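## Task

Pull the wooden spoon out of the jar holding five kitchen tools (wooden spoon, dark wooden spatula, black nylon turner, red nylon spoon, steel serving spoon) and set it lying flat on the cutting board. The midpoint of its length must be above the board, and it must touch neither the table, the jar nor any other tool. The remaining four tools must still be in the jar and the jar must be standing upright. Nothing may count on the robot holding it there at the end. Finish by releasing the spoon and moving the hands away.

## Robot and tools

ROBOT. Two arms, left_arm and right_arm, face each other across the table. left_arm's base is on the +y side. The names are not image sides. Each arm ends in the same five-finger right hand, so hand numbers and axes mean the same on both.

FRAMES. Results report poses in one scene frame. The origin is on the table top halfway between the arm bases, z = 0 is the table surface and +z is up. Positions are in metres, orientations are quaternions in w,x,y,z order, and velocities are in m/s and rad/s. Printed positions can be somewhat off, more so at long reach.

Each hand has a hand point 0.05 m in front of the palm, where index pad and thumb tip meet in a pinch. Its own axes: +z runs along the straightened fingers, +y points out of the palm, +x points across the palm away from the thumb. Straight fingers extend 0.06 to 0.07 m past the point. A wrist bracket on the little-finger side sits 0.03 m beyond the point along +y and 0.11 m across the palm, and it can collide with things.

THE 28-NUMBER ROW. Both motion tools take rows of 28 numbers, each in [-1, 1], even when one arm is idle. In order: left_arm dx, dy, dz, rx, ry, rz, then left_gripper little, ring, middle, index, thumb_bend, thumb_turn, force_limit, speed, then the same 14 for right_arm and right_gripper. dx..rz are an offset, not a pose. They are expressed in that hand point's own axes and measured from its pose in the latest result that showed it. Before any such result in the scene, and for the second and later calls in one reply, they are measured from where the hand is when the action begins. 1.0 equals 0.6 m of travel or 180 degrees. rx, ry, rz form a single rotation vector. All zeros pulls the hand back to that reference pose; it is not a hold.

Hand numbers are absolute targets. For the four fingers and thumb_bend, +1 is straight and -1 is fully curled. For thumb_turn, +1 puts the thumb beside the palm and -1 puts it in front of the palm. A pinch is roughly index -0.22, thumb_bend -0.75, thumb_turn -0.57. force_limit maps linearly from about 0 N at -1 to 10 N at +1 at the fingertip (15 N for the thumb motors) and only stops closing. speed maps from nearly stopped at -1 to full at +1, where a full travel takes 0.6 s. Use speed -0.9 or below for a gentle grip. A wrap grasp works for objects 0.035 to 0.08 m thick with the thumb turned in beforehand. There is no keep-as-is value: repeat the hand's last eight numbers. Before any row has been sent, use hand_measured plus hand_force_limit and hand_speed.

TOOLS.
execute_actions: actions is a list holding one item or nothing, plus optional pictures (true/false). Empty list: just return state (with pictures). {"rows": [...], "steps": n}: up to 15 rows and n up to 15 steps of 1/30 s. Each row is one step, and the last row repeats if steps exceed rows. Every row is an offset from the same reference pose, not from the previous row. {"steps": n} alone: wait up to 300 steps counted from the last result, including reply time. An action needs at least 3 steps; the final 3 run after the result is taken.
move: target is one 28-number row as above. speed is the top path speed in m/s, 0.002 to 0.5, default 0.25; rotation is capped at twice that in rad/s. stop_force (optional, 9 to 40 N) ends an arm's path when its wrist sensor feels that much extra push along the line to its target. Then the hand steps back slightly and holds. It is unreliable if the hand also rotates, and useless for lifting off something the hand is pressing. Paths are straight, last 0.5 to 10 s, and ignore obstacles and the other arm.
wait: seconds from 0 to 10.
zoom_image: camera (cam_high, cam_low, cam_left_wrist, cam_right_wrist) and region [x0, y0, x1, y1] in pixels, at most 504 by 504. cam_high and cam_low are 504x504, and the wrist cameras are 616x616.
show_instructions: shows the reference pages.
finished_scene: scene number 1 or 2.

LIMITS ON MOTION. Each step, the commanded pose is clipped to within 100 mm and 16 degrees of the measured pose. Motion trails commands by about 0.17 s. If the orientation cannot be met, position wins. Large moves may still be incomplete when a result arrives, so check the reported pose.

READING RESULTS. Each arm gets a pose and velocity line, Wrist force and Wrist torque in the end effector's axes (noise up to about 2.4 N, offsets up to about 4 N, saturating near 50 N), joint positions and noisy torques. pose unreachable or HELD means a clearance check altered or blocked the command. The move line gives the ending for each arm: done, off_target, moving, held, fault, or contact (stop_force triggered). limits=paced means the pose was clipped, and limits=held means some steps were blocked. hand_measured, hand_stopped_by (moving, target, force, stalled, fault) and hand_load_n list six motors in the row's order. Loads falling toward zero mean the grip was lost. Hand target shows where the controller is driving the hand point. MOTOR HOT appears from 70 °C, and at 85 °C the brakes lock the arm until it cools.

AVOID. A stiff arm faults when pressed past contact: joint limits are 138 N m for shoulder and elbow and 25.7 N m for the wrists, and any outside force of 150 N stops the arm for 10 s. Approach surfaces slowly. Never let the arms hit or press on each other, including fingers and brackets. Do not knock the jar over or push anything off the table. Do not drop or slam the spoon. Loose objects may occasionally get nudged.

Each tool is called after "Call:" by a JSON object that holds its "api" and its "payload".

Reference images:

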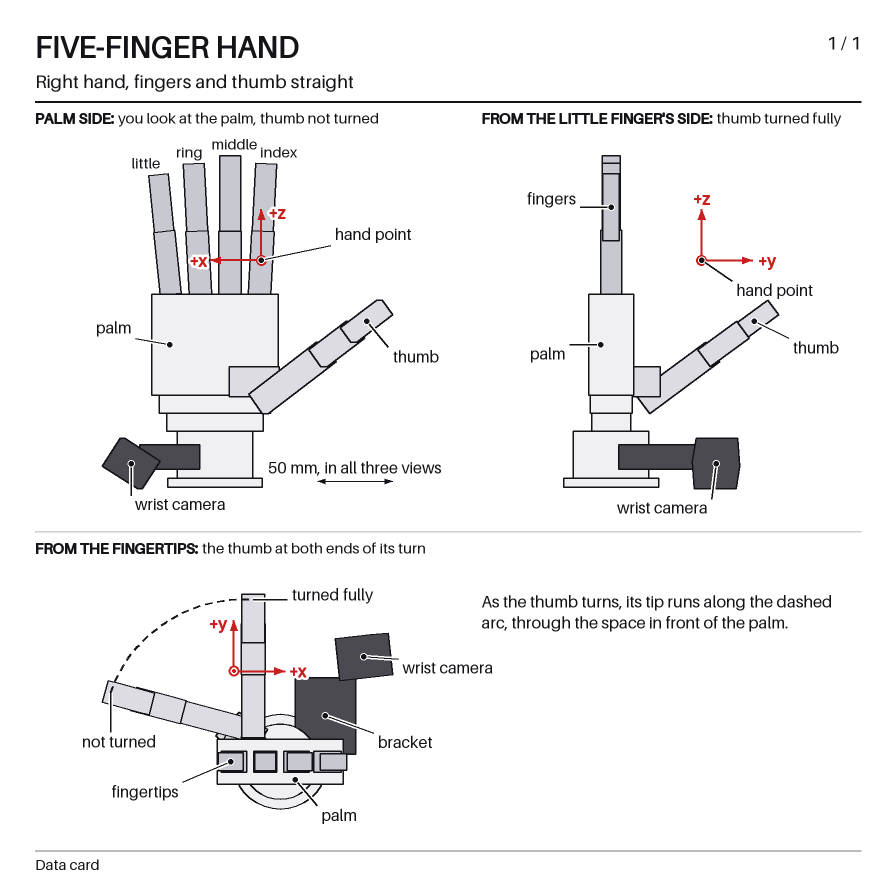

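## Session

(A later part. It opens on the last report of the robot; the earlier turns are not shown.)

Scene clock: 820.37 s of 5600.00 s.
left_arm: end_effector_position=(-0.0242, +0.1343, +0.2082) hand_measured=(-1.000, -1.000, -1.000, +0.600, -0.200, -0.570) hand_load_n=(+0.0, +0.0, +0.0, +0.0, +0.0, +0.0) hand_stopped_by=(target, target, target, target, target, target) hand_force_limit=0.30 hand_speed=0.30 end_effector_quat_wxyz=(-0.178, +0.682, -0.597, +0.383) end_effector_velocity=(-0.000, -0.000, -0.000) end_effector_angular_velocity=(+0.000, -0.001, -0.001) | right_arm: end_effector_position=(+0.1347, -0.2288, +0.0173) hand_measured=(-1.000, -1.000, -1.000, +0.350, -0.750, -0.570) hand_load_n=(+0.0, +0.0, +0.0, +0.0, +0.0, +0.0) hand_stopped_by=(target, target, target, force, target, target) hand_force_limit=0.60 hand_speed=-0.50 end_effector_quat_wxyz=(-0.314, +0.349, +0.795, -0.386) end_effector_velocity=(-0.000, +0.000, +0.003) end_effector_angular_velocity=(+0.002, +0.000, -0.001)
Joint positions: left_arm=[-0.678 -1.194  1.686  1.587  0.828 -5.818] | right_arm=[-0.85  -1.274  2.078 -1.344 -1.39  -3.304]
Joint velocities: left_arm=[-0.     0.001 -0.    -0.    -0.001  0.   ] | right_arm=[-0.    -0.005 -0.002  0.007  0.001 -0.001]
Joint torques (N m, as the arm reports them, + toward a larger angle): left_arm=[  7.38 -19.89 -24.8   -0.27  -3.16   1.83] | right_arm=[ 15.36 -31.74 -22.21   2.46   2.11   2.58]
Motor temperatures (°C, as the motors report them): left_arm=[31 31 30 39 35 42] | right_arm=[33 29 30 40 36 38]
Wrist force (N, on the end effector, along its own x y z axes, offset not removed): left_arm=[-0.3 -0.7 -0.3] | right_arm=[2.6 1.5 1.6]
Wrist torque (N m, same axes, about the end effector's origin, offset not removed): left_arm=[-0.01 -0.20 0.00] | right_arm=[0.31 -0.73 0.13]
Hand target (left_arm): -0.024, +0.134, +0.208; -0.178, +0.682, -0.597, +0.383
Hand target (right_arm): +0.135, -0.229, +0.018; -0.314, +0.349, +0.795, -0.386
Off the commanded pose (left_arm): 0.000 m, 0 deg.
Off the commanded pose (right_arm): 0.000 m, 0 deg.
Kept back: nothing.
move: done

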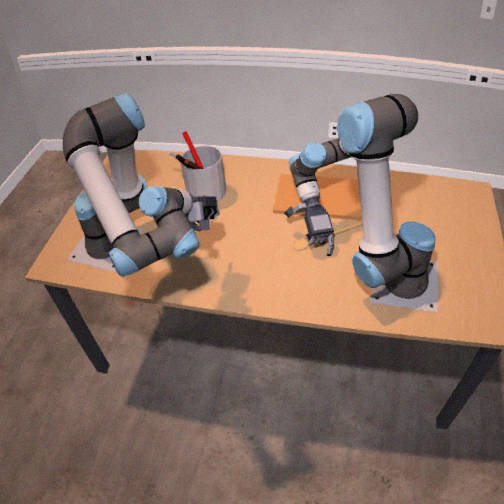

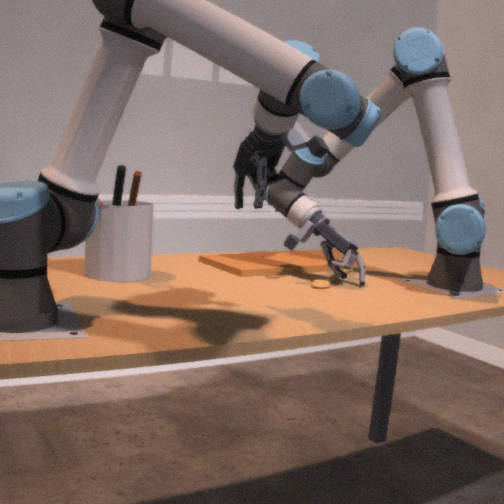

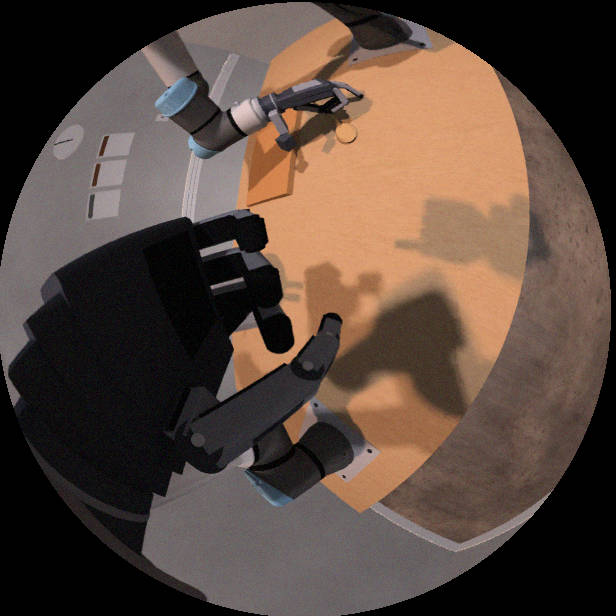

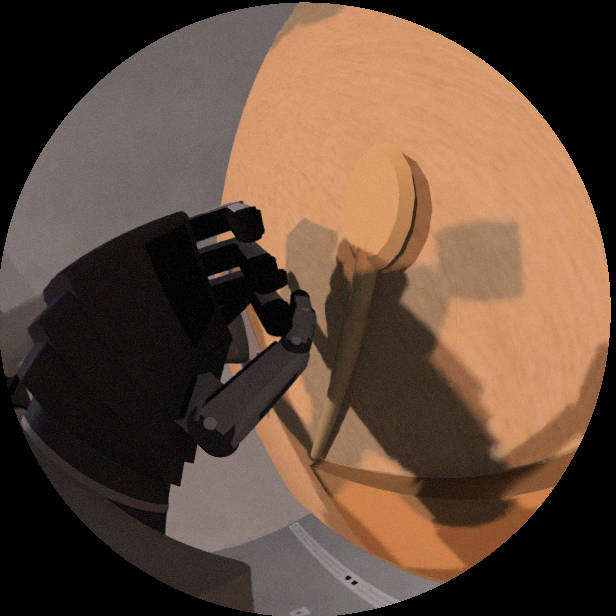

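Call:
{"api": "move", "payload": {"target": [0,0,0,0,0,0,-1,-1,-1,0.6,-0.2,-0.57,0.3,0.3, 0.008,-0.028,-0.017,0,0,0,-1,-1,-1,0.0,-0.75,-0.57,0.6,0.0], "speed": 0.02}}

Call:
{"api": "zoom_image", "payload": {"camera": "cam_high", "region": [280,190,380,260]}}

Call:
{"api": "zoom_image", "payload": {"camera": "cam_left_wrist", "region": [260,50,400,170]}}

Call:
{"api": "zoom_image", "payload": {"camera": "cam_low", "region": [290,220,380,300]}}

Scene clock: 821.93 s of 5600.00 s.
left_arm: end_effector_position=(-0.0242, +0.1343, +0.2082) hand_measured=(-1.000, -1.000, -1.000, +0.600, -0.200, -0.570) hand_load_n=(+0.0, +0.0, +0.0, +0.0, +0.0, +0.0) hand_stopped_by=(target, target, target, target, target, target) hand_force_limit=0.30 hand_speed=0.30 end_effector_quat_wxyz=(-0.178, +0.682, -0.597, +0.383) end_effector_velocity=(+0.000, -0.000, +0.001) end_effector_angular_velocity=(-0.003, +0.002, +0.000) | right_arm: end_effector_position=(+0.1346, -0.2286, +0.0372) hand_measured=(-1.000, -1.000, -1.000, +0.000, -0.750, -0.570) hand_load_n=(+0.0, +0.0, +0.0, +0.0, +0.0, +0.0) hand_stopped_by=(target, target, target, target, target, target) hand_force_limit=0.60 hand_speed=0.00 end_effector_quat_wxyz=(-0.314, +0.349, +0.795, -0.386) end_effector_velocity=(+0.000, -0.001, +0.003) end_effector_angular_velocity=(-0.003, -0.001, -0.001)
Joint positions: left_arm=[-0.678 -1.194  1.686  1.587  0.828 -5.818] | right_arm=[-0.849 -1.312  2.06  -1.289 -1.39  -3.304]
Joint velocities: left_arm=[-0.    -0.003 -0.    -0.    -0.001 -0.001] | right_arm=[-0.001 -0.005 -0.003  0.008 -0.002  0.002]
Joint torques (N m, as the arm reports them, + toward a larger angle): left_arm=[  7.12 -20.47 -25.03  -0.34  -3.23   1.84] | right_arm=[ 13.55 -32.42 -22.77   2.81   2.15   2.53]
Motor temperatures (°C, as the motors report them): left_arm=[31 31 30 39 35 42] | right_arm=[33 29 30 40 36 38]
Wrist force (N, on the end effector, along its own x y z axes, offset not removed): left_arm=[-0.8 -0.9 1.2] | right_arm=[2.1 4.1 1.5]
Wrist torque (N m, same axes, about the end effector's origin, offset not removed): left_arm=[-0.13 -0.04 0.00] | right_arm=[0.71 -0.56 0.21]
Hand target (left_arm): -0.024, +0.134, +0.208; -0.178, +0.682, -0.597, +0.383
Hand target (right_arm): +0.135, -0.229, +0.038; -0.314, +0.349, +0.795, -0.386
Off the commanded pose (left_arm): 0.000 m, 0 deg.
Off the commanded pose (right_arm): 0.000 m, 0 deg.
Kept back: nothing.
move: done

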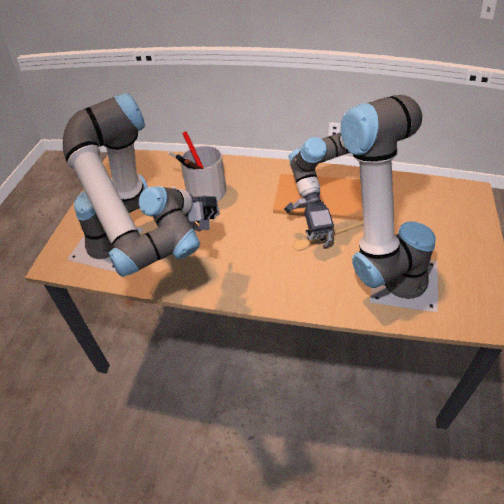

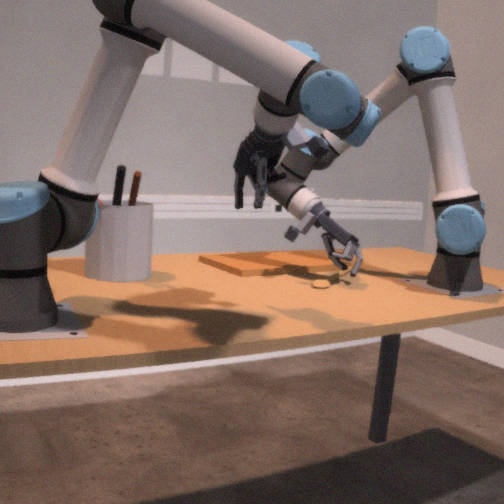

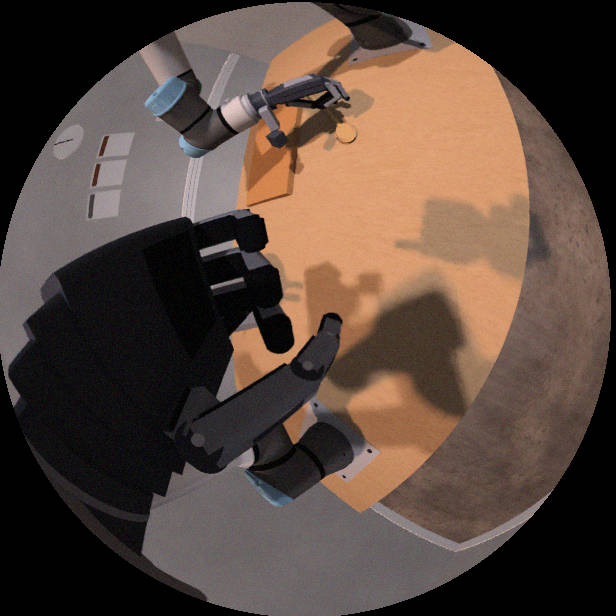

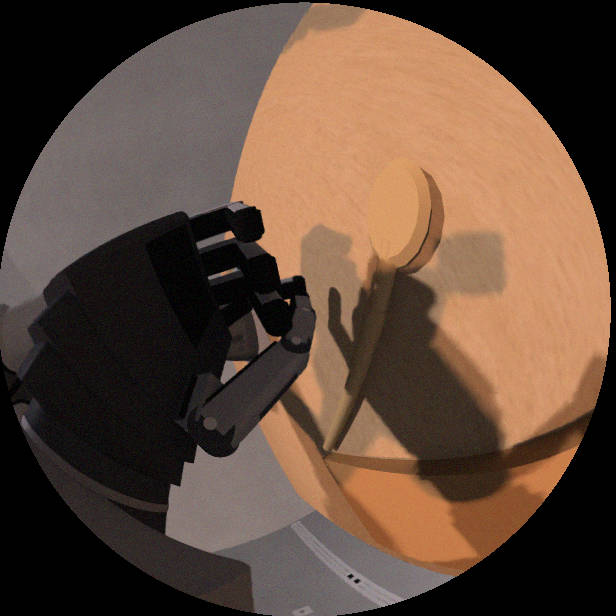

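Region (280, 190, 380, 260) of cam_high's 504x504 image, scaled by 5.040, with more detail than that image has; it fills the top 353 rows of this view, and the rest is white.

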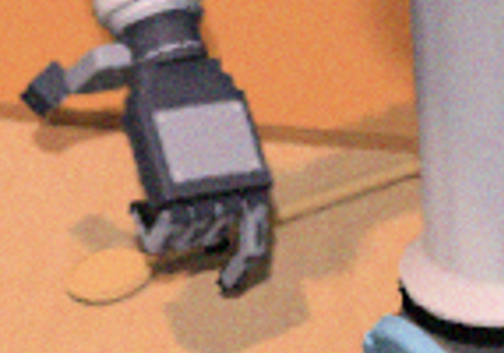

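Region (260, 50, 400, 170) of cam_left_wrist's 616x616 image, scaled by 3.600, with more detail than that image has; it fills the top 432 rows of this view, and the rest is white.

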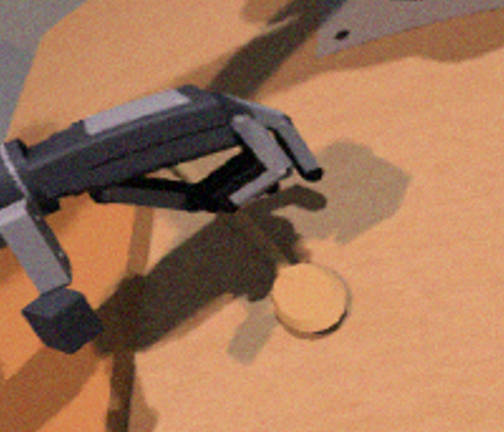

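Region (290, 220, 380, 300) of cam_low's 504x504 image, scaled by 5.600, with more detail than that image has.

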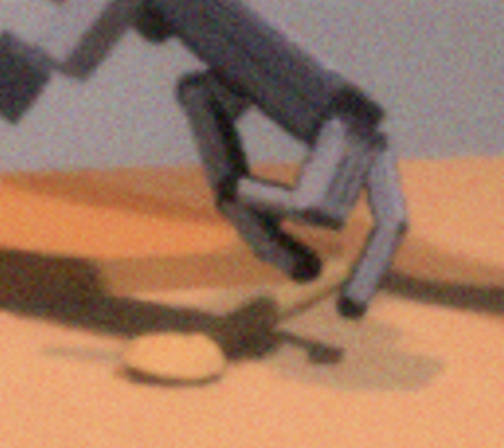

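Call:
{"api": "move", "payload": {"target": [0,0,0,0,0,0,-1,-1,-1,0.6,-0.2,-0.57,0.3,0.3, -0.015,0.055,0.034,0,0,0,-1,-1,-1,0.0,-0.75,-0.57,0.6,0.0], "speed": 0.006, "stop_force": 9}}

Call:
{"api": "zoom_image", "payload": {"camera": "cam_left_wrist", "region": [260,50,400,170]}}

Call:
{"api": "zoom_image", "payload": {"camera": "cam_low", "region": [290,220,380,300]}}

Scene clock: 826.17 s of 5600.00 s.
left_arm: end_effector_position=(-0.0242, +0.1343, +0.2082) hand_measured=(-1.000, -1.000, -1.000, +0.600, -0.200, -0.570) hand_load_n=(+0.0, +0.0, +0.0, +0.0, +0.0, +0.0) hand_stopped_by=(target, target, target, target, target, target) hand_force_limit=0.30 hand_speed=0.30 end_effector_quat_wxyz=(-0.178, +0.682, -0.597, +0.383) end_effector_velocity=(-0.000, -0.000, -0.000) end_effector_angular_velocity=(+0.000, -0.002, -0.001) | right_arm: end_effector_position=(+0.1343, -0.2287, +0.0158) hand_measured=(-1.000, -1.000, -1.000, +0.000, -0.750, -0.570) hand_load_n=(+0.0, +0.0, +0.0, -1.5, +0.0, +0.0) hand_stopped_by=(target, target, target, target, target, target) hand_force_limit=0.60 hand_speed=0.00 end_effector_quat_wxyz=(-0.314, +0.349, +0.795, -0.386) end_effector_velocity=(+0.000, -0.001, +0.002) end_effector_angular_velocity=(-0.001, +0.001, -0.002)
Joint positions: left_arm=[-0.678 -1.194  1.686  1.587  0.828 -5.818] | right_arm=[-0.849 -1.272  2.08  -1.349 -1.39  -3.304]
Joint velocities: left_arm=[-0.     0.002 -0.     0.001 -0.001 -0.001] | right_arm=[-0.002 -0.005 -0.001  0.008  0.    -0.   ]
Joint torques (N m, as the arm reports them, + toward a larger angle): left_arm=[  7.14 -20.44 -25.26  -0.23  -3.19   1.83] | right_arm=[ 14.2  -29.57 -23.03  -0.31   2.01   1.87]
Motor temperatures (°C, as the motors report them): left_arm=[31 31 30 39 35 42] | right_arm=[33 29 30 40 36 38]
Wrist force (N, on the end effector, along its own x y z axes, offset not removed): left_arm=[-0.9 -0.9 0.3] | right_arm=[5.6 -13.2 -7.7]
Wrist torque (N m, same axes, about the end effector's origin, offset not removed): left_arm=[-0.05 -0.13 0.04] | right_arm=[0.90 -0.48 0.30]
Hand target (left_arm): -0.024, +0.134, +0.208; -0.178, +0.682, -0.597, +0.383
Hand target (right_arm): +0.134, -0.229, +0.016; -0.314, +0.349, +0.795, -0.386
Off the commanded pose (left_arm): 0.000 m, 0 deg.
Off the commanded pose (right_arm): 0.018 m, 0 deg.
Kept back: nothing.
move: contact (right_arm)

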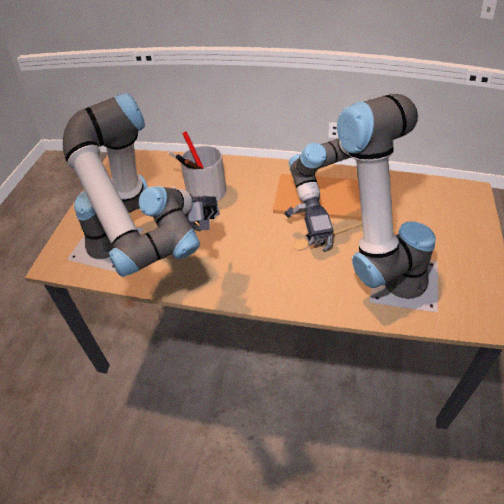

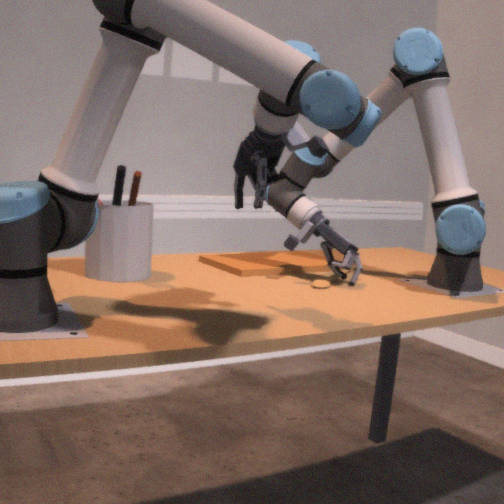

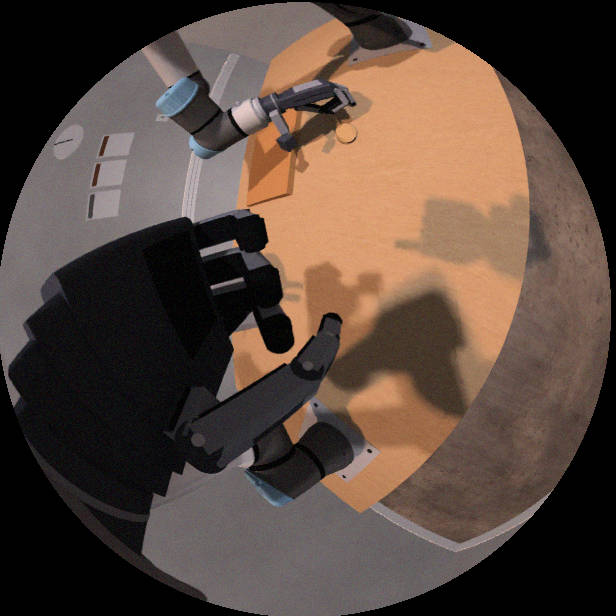

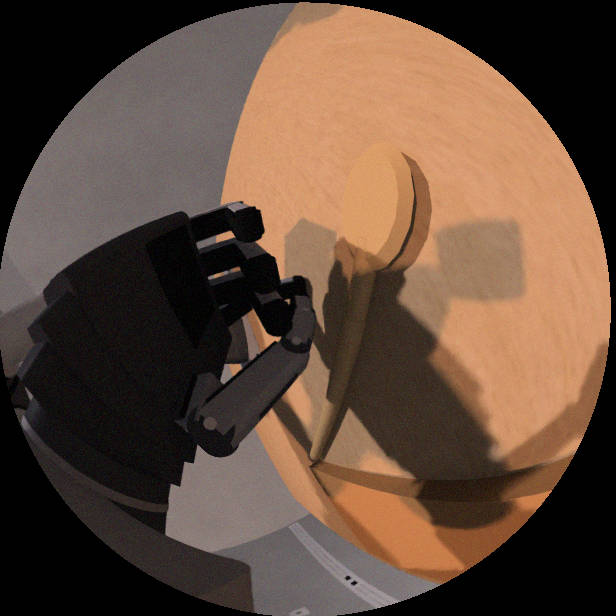

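Region (260, 50, 400, 170) of cam_left_wrist's 616x616 image, scaled by 3.600, with more detail than that image has; it fills the top 432 rows of this view, and the rest is white.

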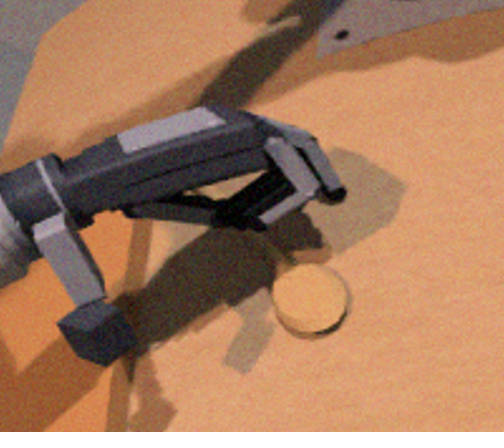

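Region (290, 220, 380, 300) of cam_low's 504x504 image, scaled by 5.600, with more detail than that image has.

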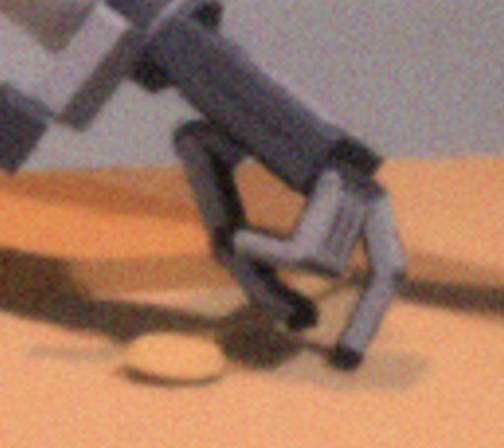

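Call:
{"api": "move", "payload": {"target": [0,0,0,0,0,0,-1,-1,-1,0.6,-0.2,-0.57,0.3,0.3, 0.001,-0.003,-0.002,0,0,0,-1,-1,-1,0.0,-0.5,-0.57,0.6,-0.6], "speed": 0.01}}

Call:
{"api": "zoom_image", "payload": {"camera": "cam_low", "region": [290,220,380,300]}}

Scene clock: 835.73 s of 5600.00 s.
left_arm: end_effector_position=(-0.0242, +0.1343, +0.2082) hand_measured=(-1.000, -1.000, -1.000, +0.600, -0.200, -0.570) hand_load_n=(+0.0, +0.0, +0.0, +0.0, +0.0, +0.0) hand_stopped_by=(target, target, target, target, target, target) hand_force_limit=0.30 hand_speed=0.30 end_effector_quat_wxyz=(-0.178, +0.682, -0.597, +0.383) end_effector_velocity=(-0.000, +0.000, +0.000) end_effector_angular_velocity=(+0.000, +0.000, +0.000) | right_arm: end_effector_position=(+0.1343, -0.2286, +0.0180) hand_measured=(-1.000, -1.000, -1.000, +0.000, -0.500, -0.570) hand_load_n=(+0.0, +0.0, +0.0, +0.0, +0.0, +0.0) hand_stopped_by=(target, target, target, target, target, target) hand_force_limit=0.60 hand_speed=-0.60 end_effector_quat_wxyz=(-0.314, +0.349, +0.795, -0.386) end_effector_velocity=(-0.001, +0.000, +0.000) end_effector_angular_velocity=(+0.002, +0.001, +0.001)
Joint positions: left_arm=[-0.678 -1.194  1.686  1.587  0.828 -5.818] | right_arm=[-0.849 -1.276  2.078 -1.342 -1.389 -3.304]
Joint velocities: left_arm=[-0.     0.    -0.001  0.     0.001  0.   ] | right_arm=[ 0.001 -0.001 -0.     0.001  0.001 -0.001]
Joint torques (N m, as the arm reports them, + toward a larger angle): left_arm=[  7.05 -20.07 -25.2   -0.43  -3.26   1.82] | right_arm=[ 13.58 -33.11 -23.74   2.96   2.07   0.69]
Motor temperatures (°C, as the motors report them): left_arm=[31 31 30 39 35 42] | right_arm=[33 29 30 40 36 38]
Wrist force (N, on the end effector, along its own x y z axes, offset not removed): left_arm=[0.5 -1.7 1.4] | right_arm=[3.4 2.3 1.7]
Wrist torque (N m, same axes, about the end effector's origin, offset not removed): left_arm=[-0.30 -0.40 0.06] | right_arm=[0.44 -0.74 0.23]
Hand target (left_arm): -0.024, +0.134, +0.208; -0.178, +0.682, -0.597, +0.383
Hand target (right_arm): +0.134, -0.229, +0.018; -0.314, +0.349, +0.795, -0.386
Off the commanded pose (left_arm): 0.000 m, 0 deg.
Off the commanded pose (right_arm): 0.000 m, 0 deg.
Kept back: nothing.
After step 90, 5.70 s passed at rest.
move: done

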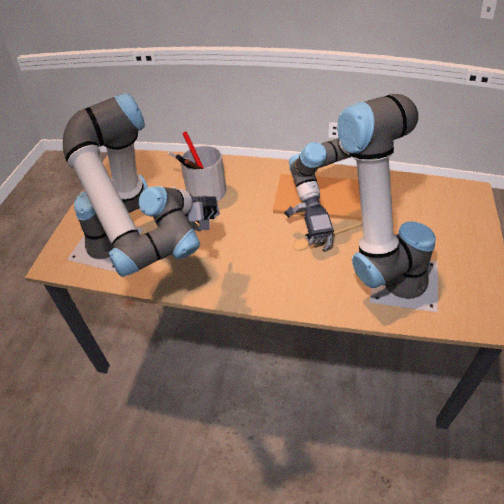

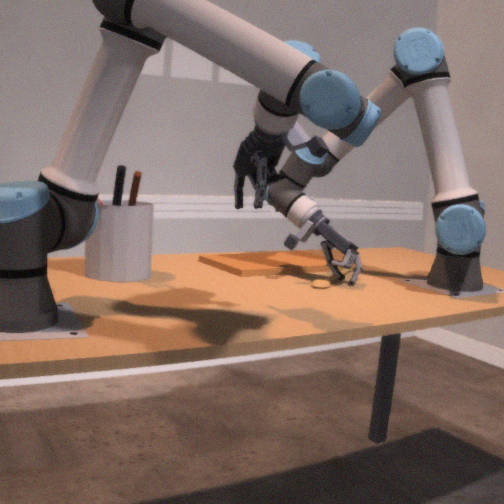

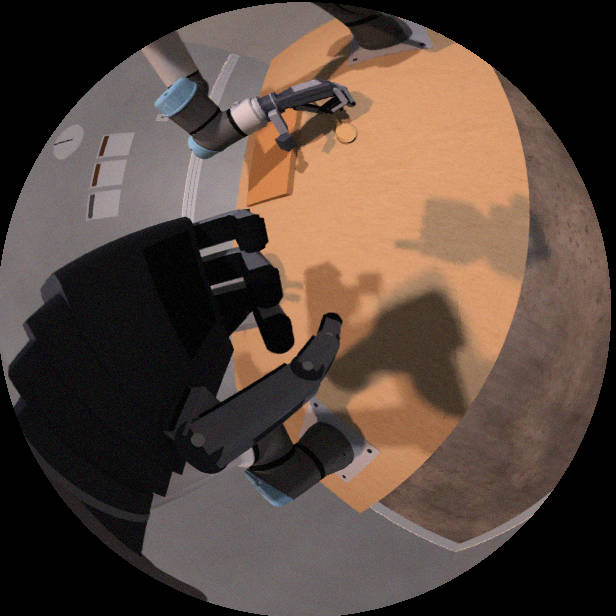

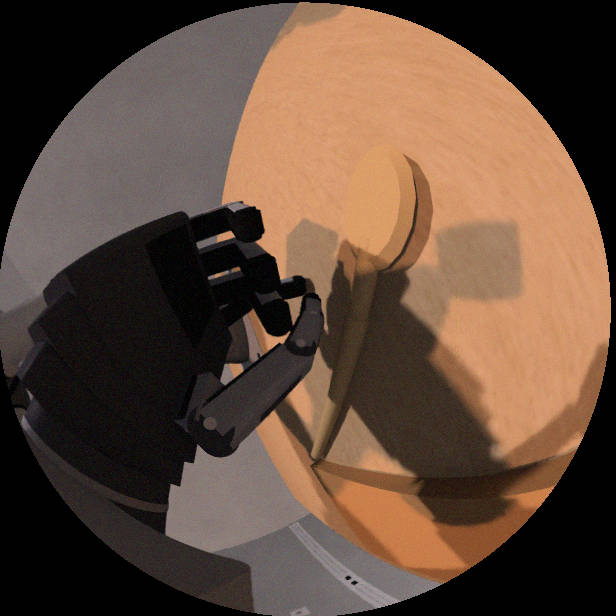

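Region (290, 220, 380, 300) of cam_low's 504x504 image, scaled by 5.600, with more detail than that image has.

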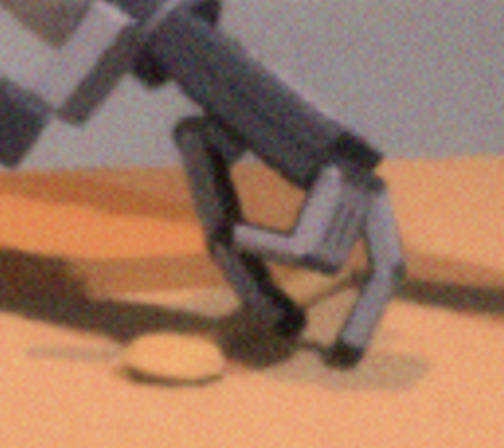

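Call:
{"api": "move", "payload": {"target": [0,0,0,0,0,0,-1,-1,-1,0.6,-0.2,-0.57,0.3,0.3, 0.008,-0.028,-0.017,0,0,0,-1,-1,-1,0.0,-0.7,-0.57,0.6,0.0], "speed": 0.03}}

Call:
{"api": "move", "payload": {"target": [0,0,0,0,0,0,-1,-1,-1,0.6,-0.2,-0.57,0.3,0.3, -0.003,0.017,-0.029,0,0,0,-1,-1,-1,0.0,-0.7,-0.57,0.6,0.0], "speed": 0.03}}

Call:
{"api": "move", "payload": {"target": [0,0,0,0,0,0,-1,-1,-1,0.6,-0.2,-0.57,0.3,0.3, -0.015,0.055,0.034,0,0,0,-1,-1,-1,0.0,-0.7,-0.57,0.6,0.0], "speed": 0.006, "stop_force": 9}}

Call:
{"api": "zoom_image", "payload": {"camera": "cam_low", "region": [290,220,380,300]}}

Call:
{"api": "zoom_image", "payload": {"camera": "cam_high", "region": [280,190,380,260]}}

Scene clock: 837.10 s of 5600.00 s.
left_arm: end_effector_position=(-0.0242, +0.1343, +0.2082) hand_measured=(-1.000, -1.000, -1.000, +0.600, -0.200, -0.570) hand_load_n=(+0.0, +0.0, +0.0, +0.0, +0.0, +0.0) hand_stopped_by=(target, target, target, target, target, target) hand_force_limit=0.30 hand_speed=0.30 end_effector_quat_wxyz=(-0.178, +0.682, -0.597, +0.383) end_effector_velocity=(+0.000, -0.000, +0.000) end_effector_angular_velocity=(-0.002, +0.001, +0.001) | right_arm: end_effector_position=(+0.1342, -0.2285, +0.0379) hand_measured=(-1.000, -1.000, -1.000, +0.000, -0.700, -0.570) hand_load_n=(+0.0, +0.0, +0.0, +0.0, +0.0, +0.0) hand_stopped_by=(target, target, target, target, target, target) hand_force_limit=0.60 hand_speed=0.00 end_effector_quat_wxyz=(-0.314, +0.349, +0.795, -0.386) end_effector_velocity=(+0.000, +0.000, +0.002) end_effector_angular_velocity=(+0.000, +0.001, -0.001)
Joint positions: left_arm=[-0.678 -1.194  1.686  1.587  0.828 -5.818] | right_arm=[-0.849 -1.313  2.06  -1.287 -1.389 -3.303]
Joint velocities: left_arm=[ 0.001 -0.001 -0.    -0.    -0.    -0.   ] | right_arm=[-0.001 -0.004 -0.003  0.007  0.    -0.001]
Joint torques (N m, as the arm reports them, + toward a larger angle): left_arm=[  7.5  -20.7  -25.16  -0.35  -3.18   1.75] | right_arm=[ 12.91 -35.97 -23.44   2.9    2.09   2.6 ]
Motor temperatures (°C, as the motors report them): left_arm=[31 31 30 39 35 42] | right_arm=[33 29 30 40 36 38]
Wrist force (N, on the end effector, along its own x y z axes, offset not removed): left_arm=[-0.3 -0.8 0.4] | right_arm=[0.3 2.7 2.0]
Wrist torque (N m, same axes, about the end effector's origin, offset not removed): left_arm=[-0.08 -0.20 0.05] | right_arm=[0.46 -0.26 0.08]
Hand target (left_arm): -0.024, +0.134, +0.208; -0.178, +0.682, -0.597, +0.383
Hand target (right_arm): +0.134, -0.228, +0.038; -0.314, +0.349, +0.795, -0.386
Off the commanded pose (left_arm): 0.000 m, 0 deg.
Off the commanded pose (right_arm): 0.000 m, 0 deg.
Kept back: nothing.
move: done

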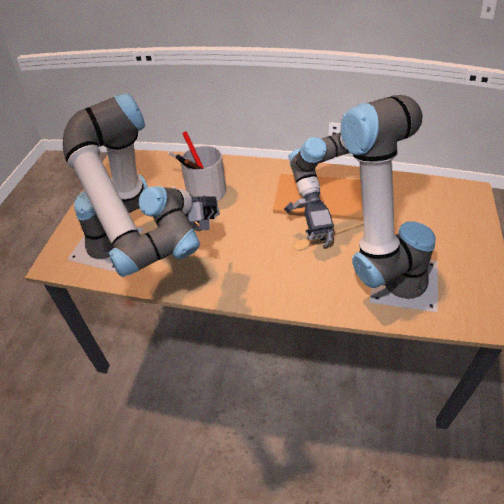

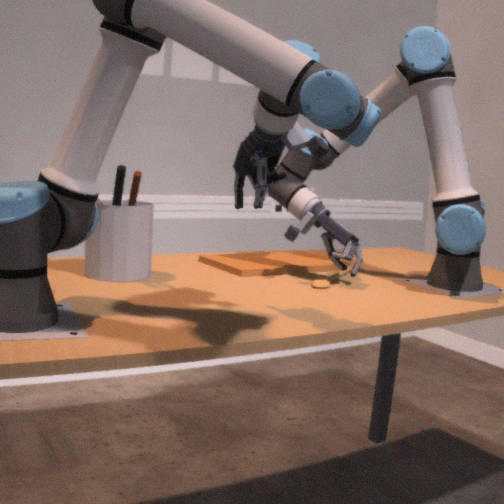

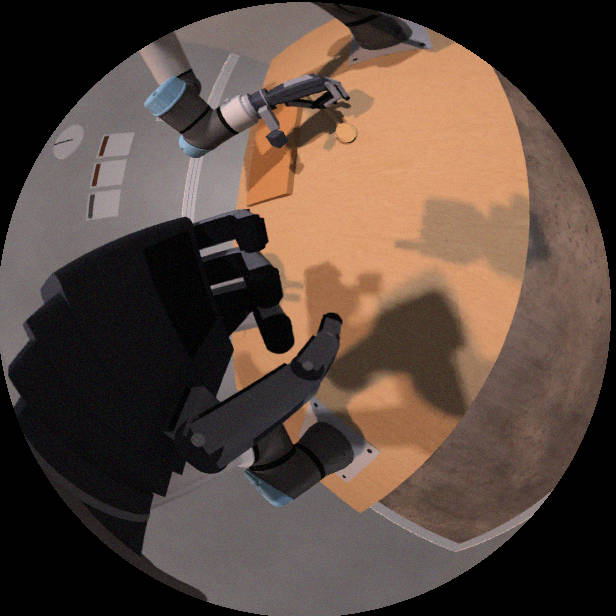

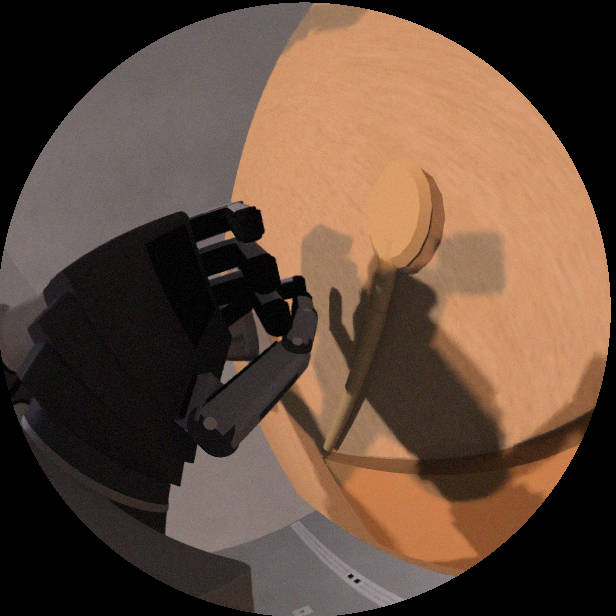

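Scene clock: 838.17 s of 5600.00 s.
left_arm: end_effector_position=(-0.0242, +0.1343, +0.2082) hand_measured=(-1.000, -1.000, -1.000, +0.600, -0.200, -0.570) hand_load_n=(+0.0, +0.0, +0.0, +0.0, +0.0, +0.0) hand_stopped_by=(target, target, target, target, target, target) hand_force_limit=0.30 hand_speed=0.30 end_effector_quat_wxyz=(-0.178, +0.682, -0.597, +0.383) end_effector_velocity=(+0.000, -0.000, -0.000) end_effector_angular_velocity=(+0.001, -0.001, +0.001) | right_arm: end_effector_position=(+0.1515, -0.2185, +0.0378) hand_measured=(-1.000, -1.000, -1.000, +0.000, -0.700, -0.570) hand_load_n=(+0.0, +0.0, +0.0, +0.0, +0.0, +0.0) hand_stopped_by=(target, target, target, target, target, target) hand_force_limit=0.60 hand_speed=0.00 end_effector_quat_wxyz=(-0.314, +0.349, +0.795, -0.386) end_effector_velocity=(+0.001, +0.002, +0.000) end_effector_angular_velocity=(-0.000, -0.000, +0.000)
Joint positions: left_arm=[-0.678 -1.194  1.686  1.587  0.828 -5.818] | right_arm=[-0.855 -1.276  2.008 -1.272 -1.395 -3.307]
Joint velocities: left_arm=[ 0.001  0.001 -0.001 -0.    -0.     0.001] | right_arm=[ 0.001  0.004 -0.006  0.002  0.     0.001]
Joint torques (N m, as the arm reports them, + toward a larger angle): left_arm=[  7.09 -20.54 -25.25  -0.32  -3.12   1.81] | right_arm=[-14.08 -17.53 -26.67   3.09  -1.51  -2.48]
Motor temperatures (°C, as the motors report them): left_arm=[31 31 30 39 35 42] | right_arm=[33 29 30 40 36 38]
Wrist force (N, on the end effector, along its own x y z axes, offset not removed): left_arm=[-0.4 -0.5 0.8] | right_arm=[1.2 0.9 1.2]
Wrist torque (N m, same axes, about the end effector's origin, offset not removed): left_arm=[-0.03 -0.22 0.08] | right_arm=[0.25 -0.38 0.08]
Hand target (left_arm): -0.024, +0.134, +0.208; -0.178, +0.682, -0.597, +0.383
Hand target (right_arm): +0.152, -0.218, +0.038; -0.314, +0.349, +0.795, -0.386
Off the commanded pose (left_arm): 0.000 m, 0 deg.
Off the commanded pose (right_arm): 0.000 m, 0 deg.
Kept back: nothing.
move: done

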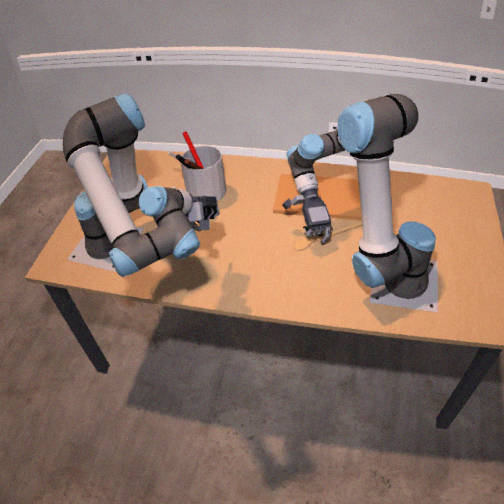

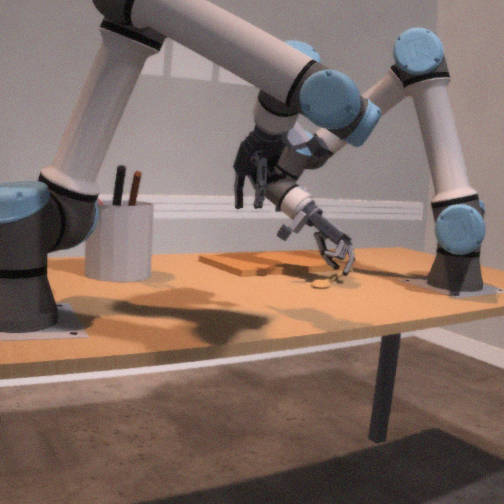

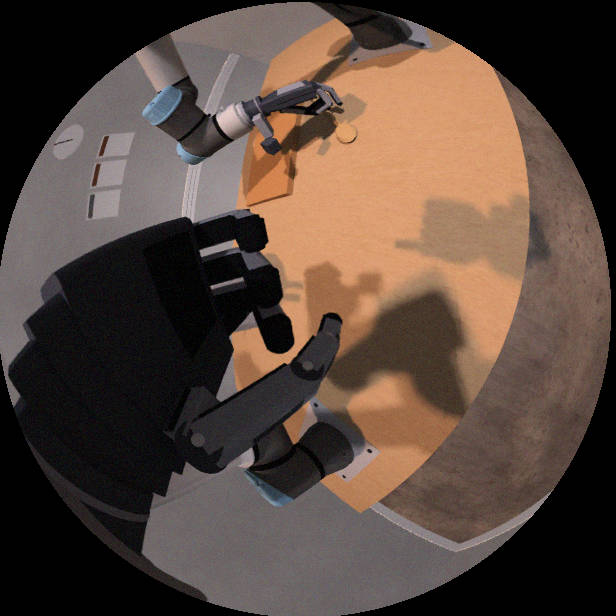

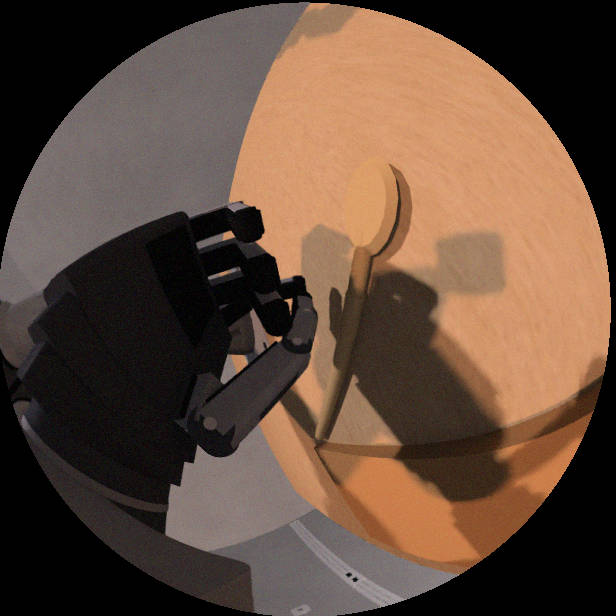

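Scene clock: 842.23 s of 5600.00 s.
left_arm: end_effector_position=(-0.0242, +0.1343, +0.2082) hand_measured=(-1.000, -1.000, -1.000, +0.600, -0.200, -0.570) hand_load_n=(+0.0, +0.0, +0.0, +0.0, +0.0, +0.0) hand_stopped_by=(target, target, target, target, target, target) hand_force_limit=0.30 hand_speed=0.30 end_effector_quat_wxyz=(-0.178, +0.682, -0.597, +0.383) end_effector_velocity=(-0.000, -0.000, -0.000) end_effector_angular_velocity=(-0.000, +0.001, -0.000) | right_arm: end_effector_position=(+0.1512, -0.2186, +0.0157) hand_measured=(-1.000, -1.000, -1.000, +0.000, -0.700, -0.570) hand_load_n=(+0.0, +0.0, +0.0, -2.0, +0.0, +0.0) hand_stopped_by=(target, target, target, target, target, target) hand_force_limit=0.60 hand_speed=0.00 end_effector_quat_wxyz=(-0.314, +0.349, +0.795, -0.386) end_effector_velocity=(-0.001, +0.000, +0.002) end_effector_angular_velocity=(+0.001, +0.002, +0.000)
Joint positions: left_arm=[-0.678 -1.194  1.686  1.587  0.828 -5.818] | right_arm=[-0.855 -1.237  2.028 -1.331 -1.395 -3.307]
Joint velocities: left_arm=[-0.001  0.    -0.    -0.     0.    -0.   ] | right_arm=[ 0.    -0.005 -0.001  0.007  0.001 -0.002]
Joint torques (N m, as the arm reports them, + toward a larger angle): left_arm=[  6.96 -20.66 -24.78  -0.24  -3.15   1.83] | right_arm=[ 13.9  -33.83 -22.95  -0.41   2.12   2.06]
Motor temperatures (°C, as the motors report them): left_arm=[31 31 30 39 35 42] | right_arm=[33 29 30 40 36 38]
Wrist force (N, on the end effector, along its own x y z axes, offset not removed): left_arm=[0.5 -1.2 0.4] | right_arm=[5.6 -15.0 -7.1]
Wrist torque (N m, same axes, about the end effector's origin, offset not removed): left_arm=[-0.10 -0.38 0.14] | right_arm=[0.73 -0.40 0.22]
Hand target (left_arm): -0.024, +0.134, +0.208; -0.178, +0.682, -0.597, +0.383
Hand target (right_arm): +0.151, -0.219, +0.016; -0.314, +0.349, +0.795, -0.386
Off the commanded pose (left_arm): 0.000 m, 0 deg.
Off the commanded pose (right_arm): 0.018 m, 0 deg.
Kept back: nothing.
move: contact (right_arm)

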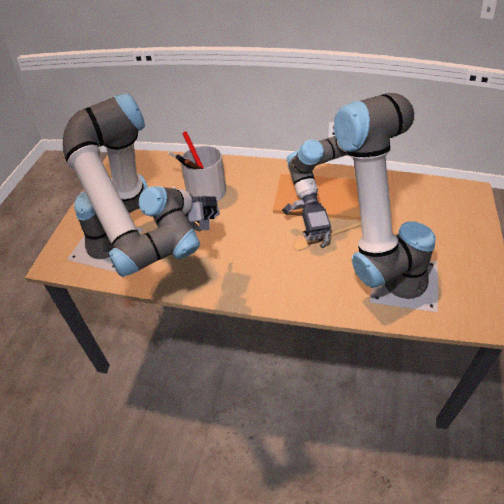

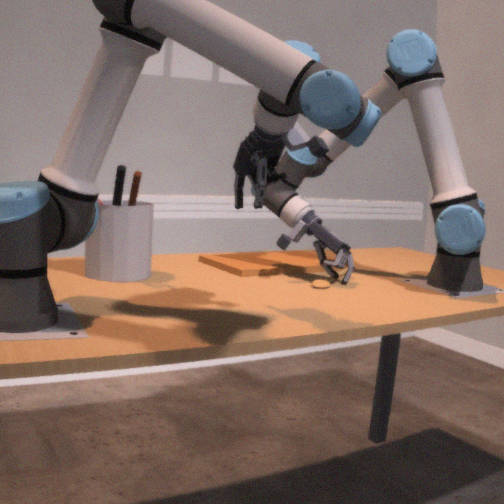

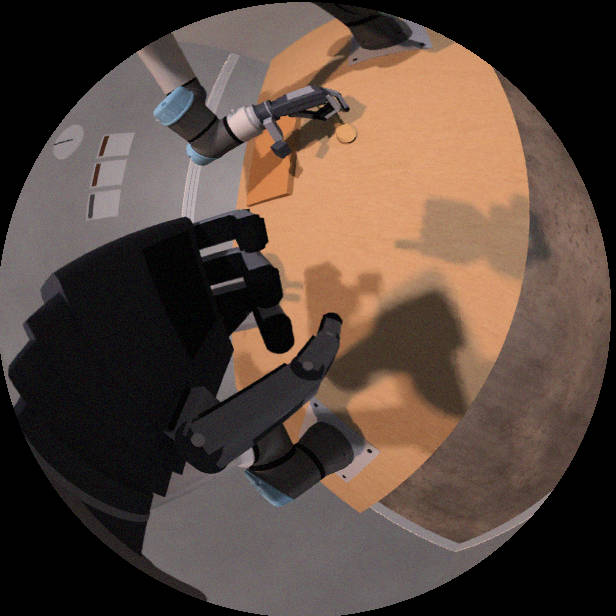

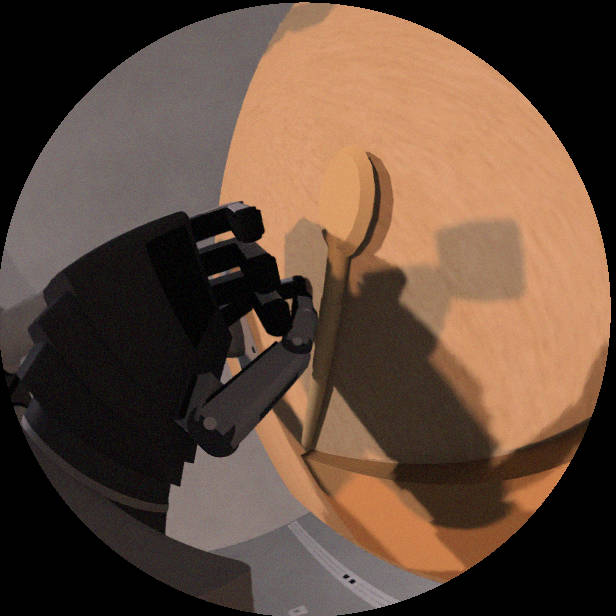

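Region (290, 220, 380, 300) of cam_low's 504x504 image, scaled by 5.600, with more detail than that image has.

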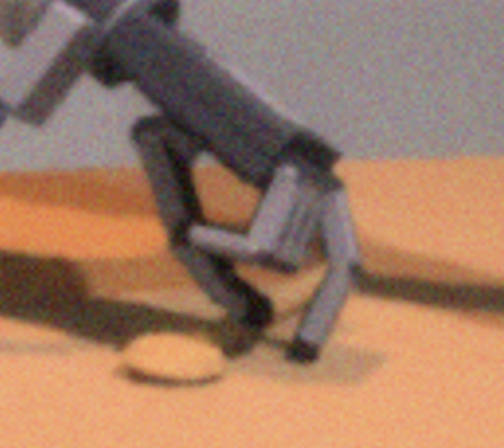

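Region (280, 190, 380, 260) of cam_high's 504x504 image, scaled by 5.040, with more detail than that image has; it fills the top 353 rows of this view, and the rest is white.

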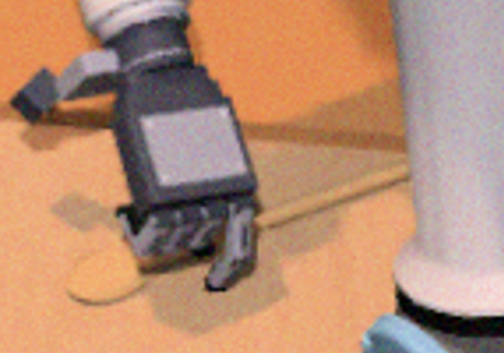

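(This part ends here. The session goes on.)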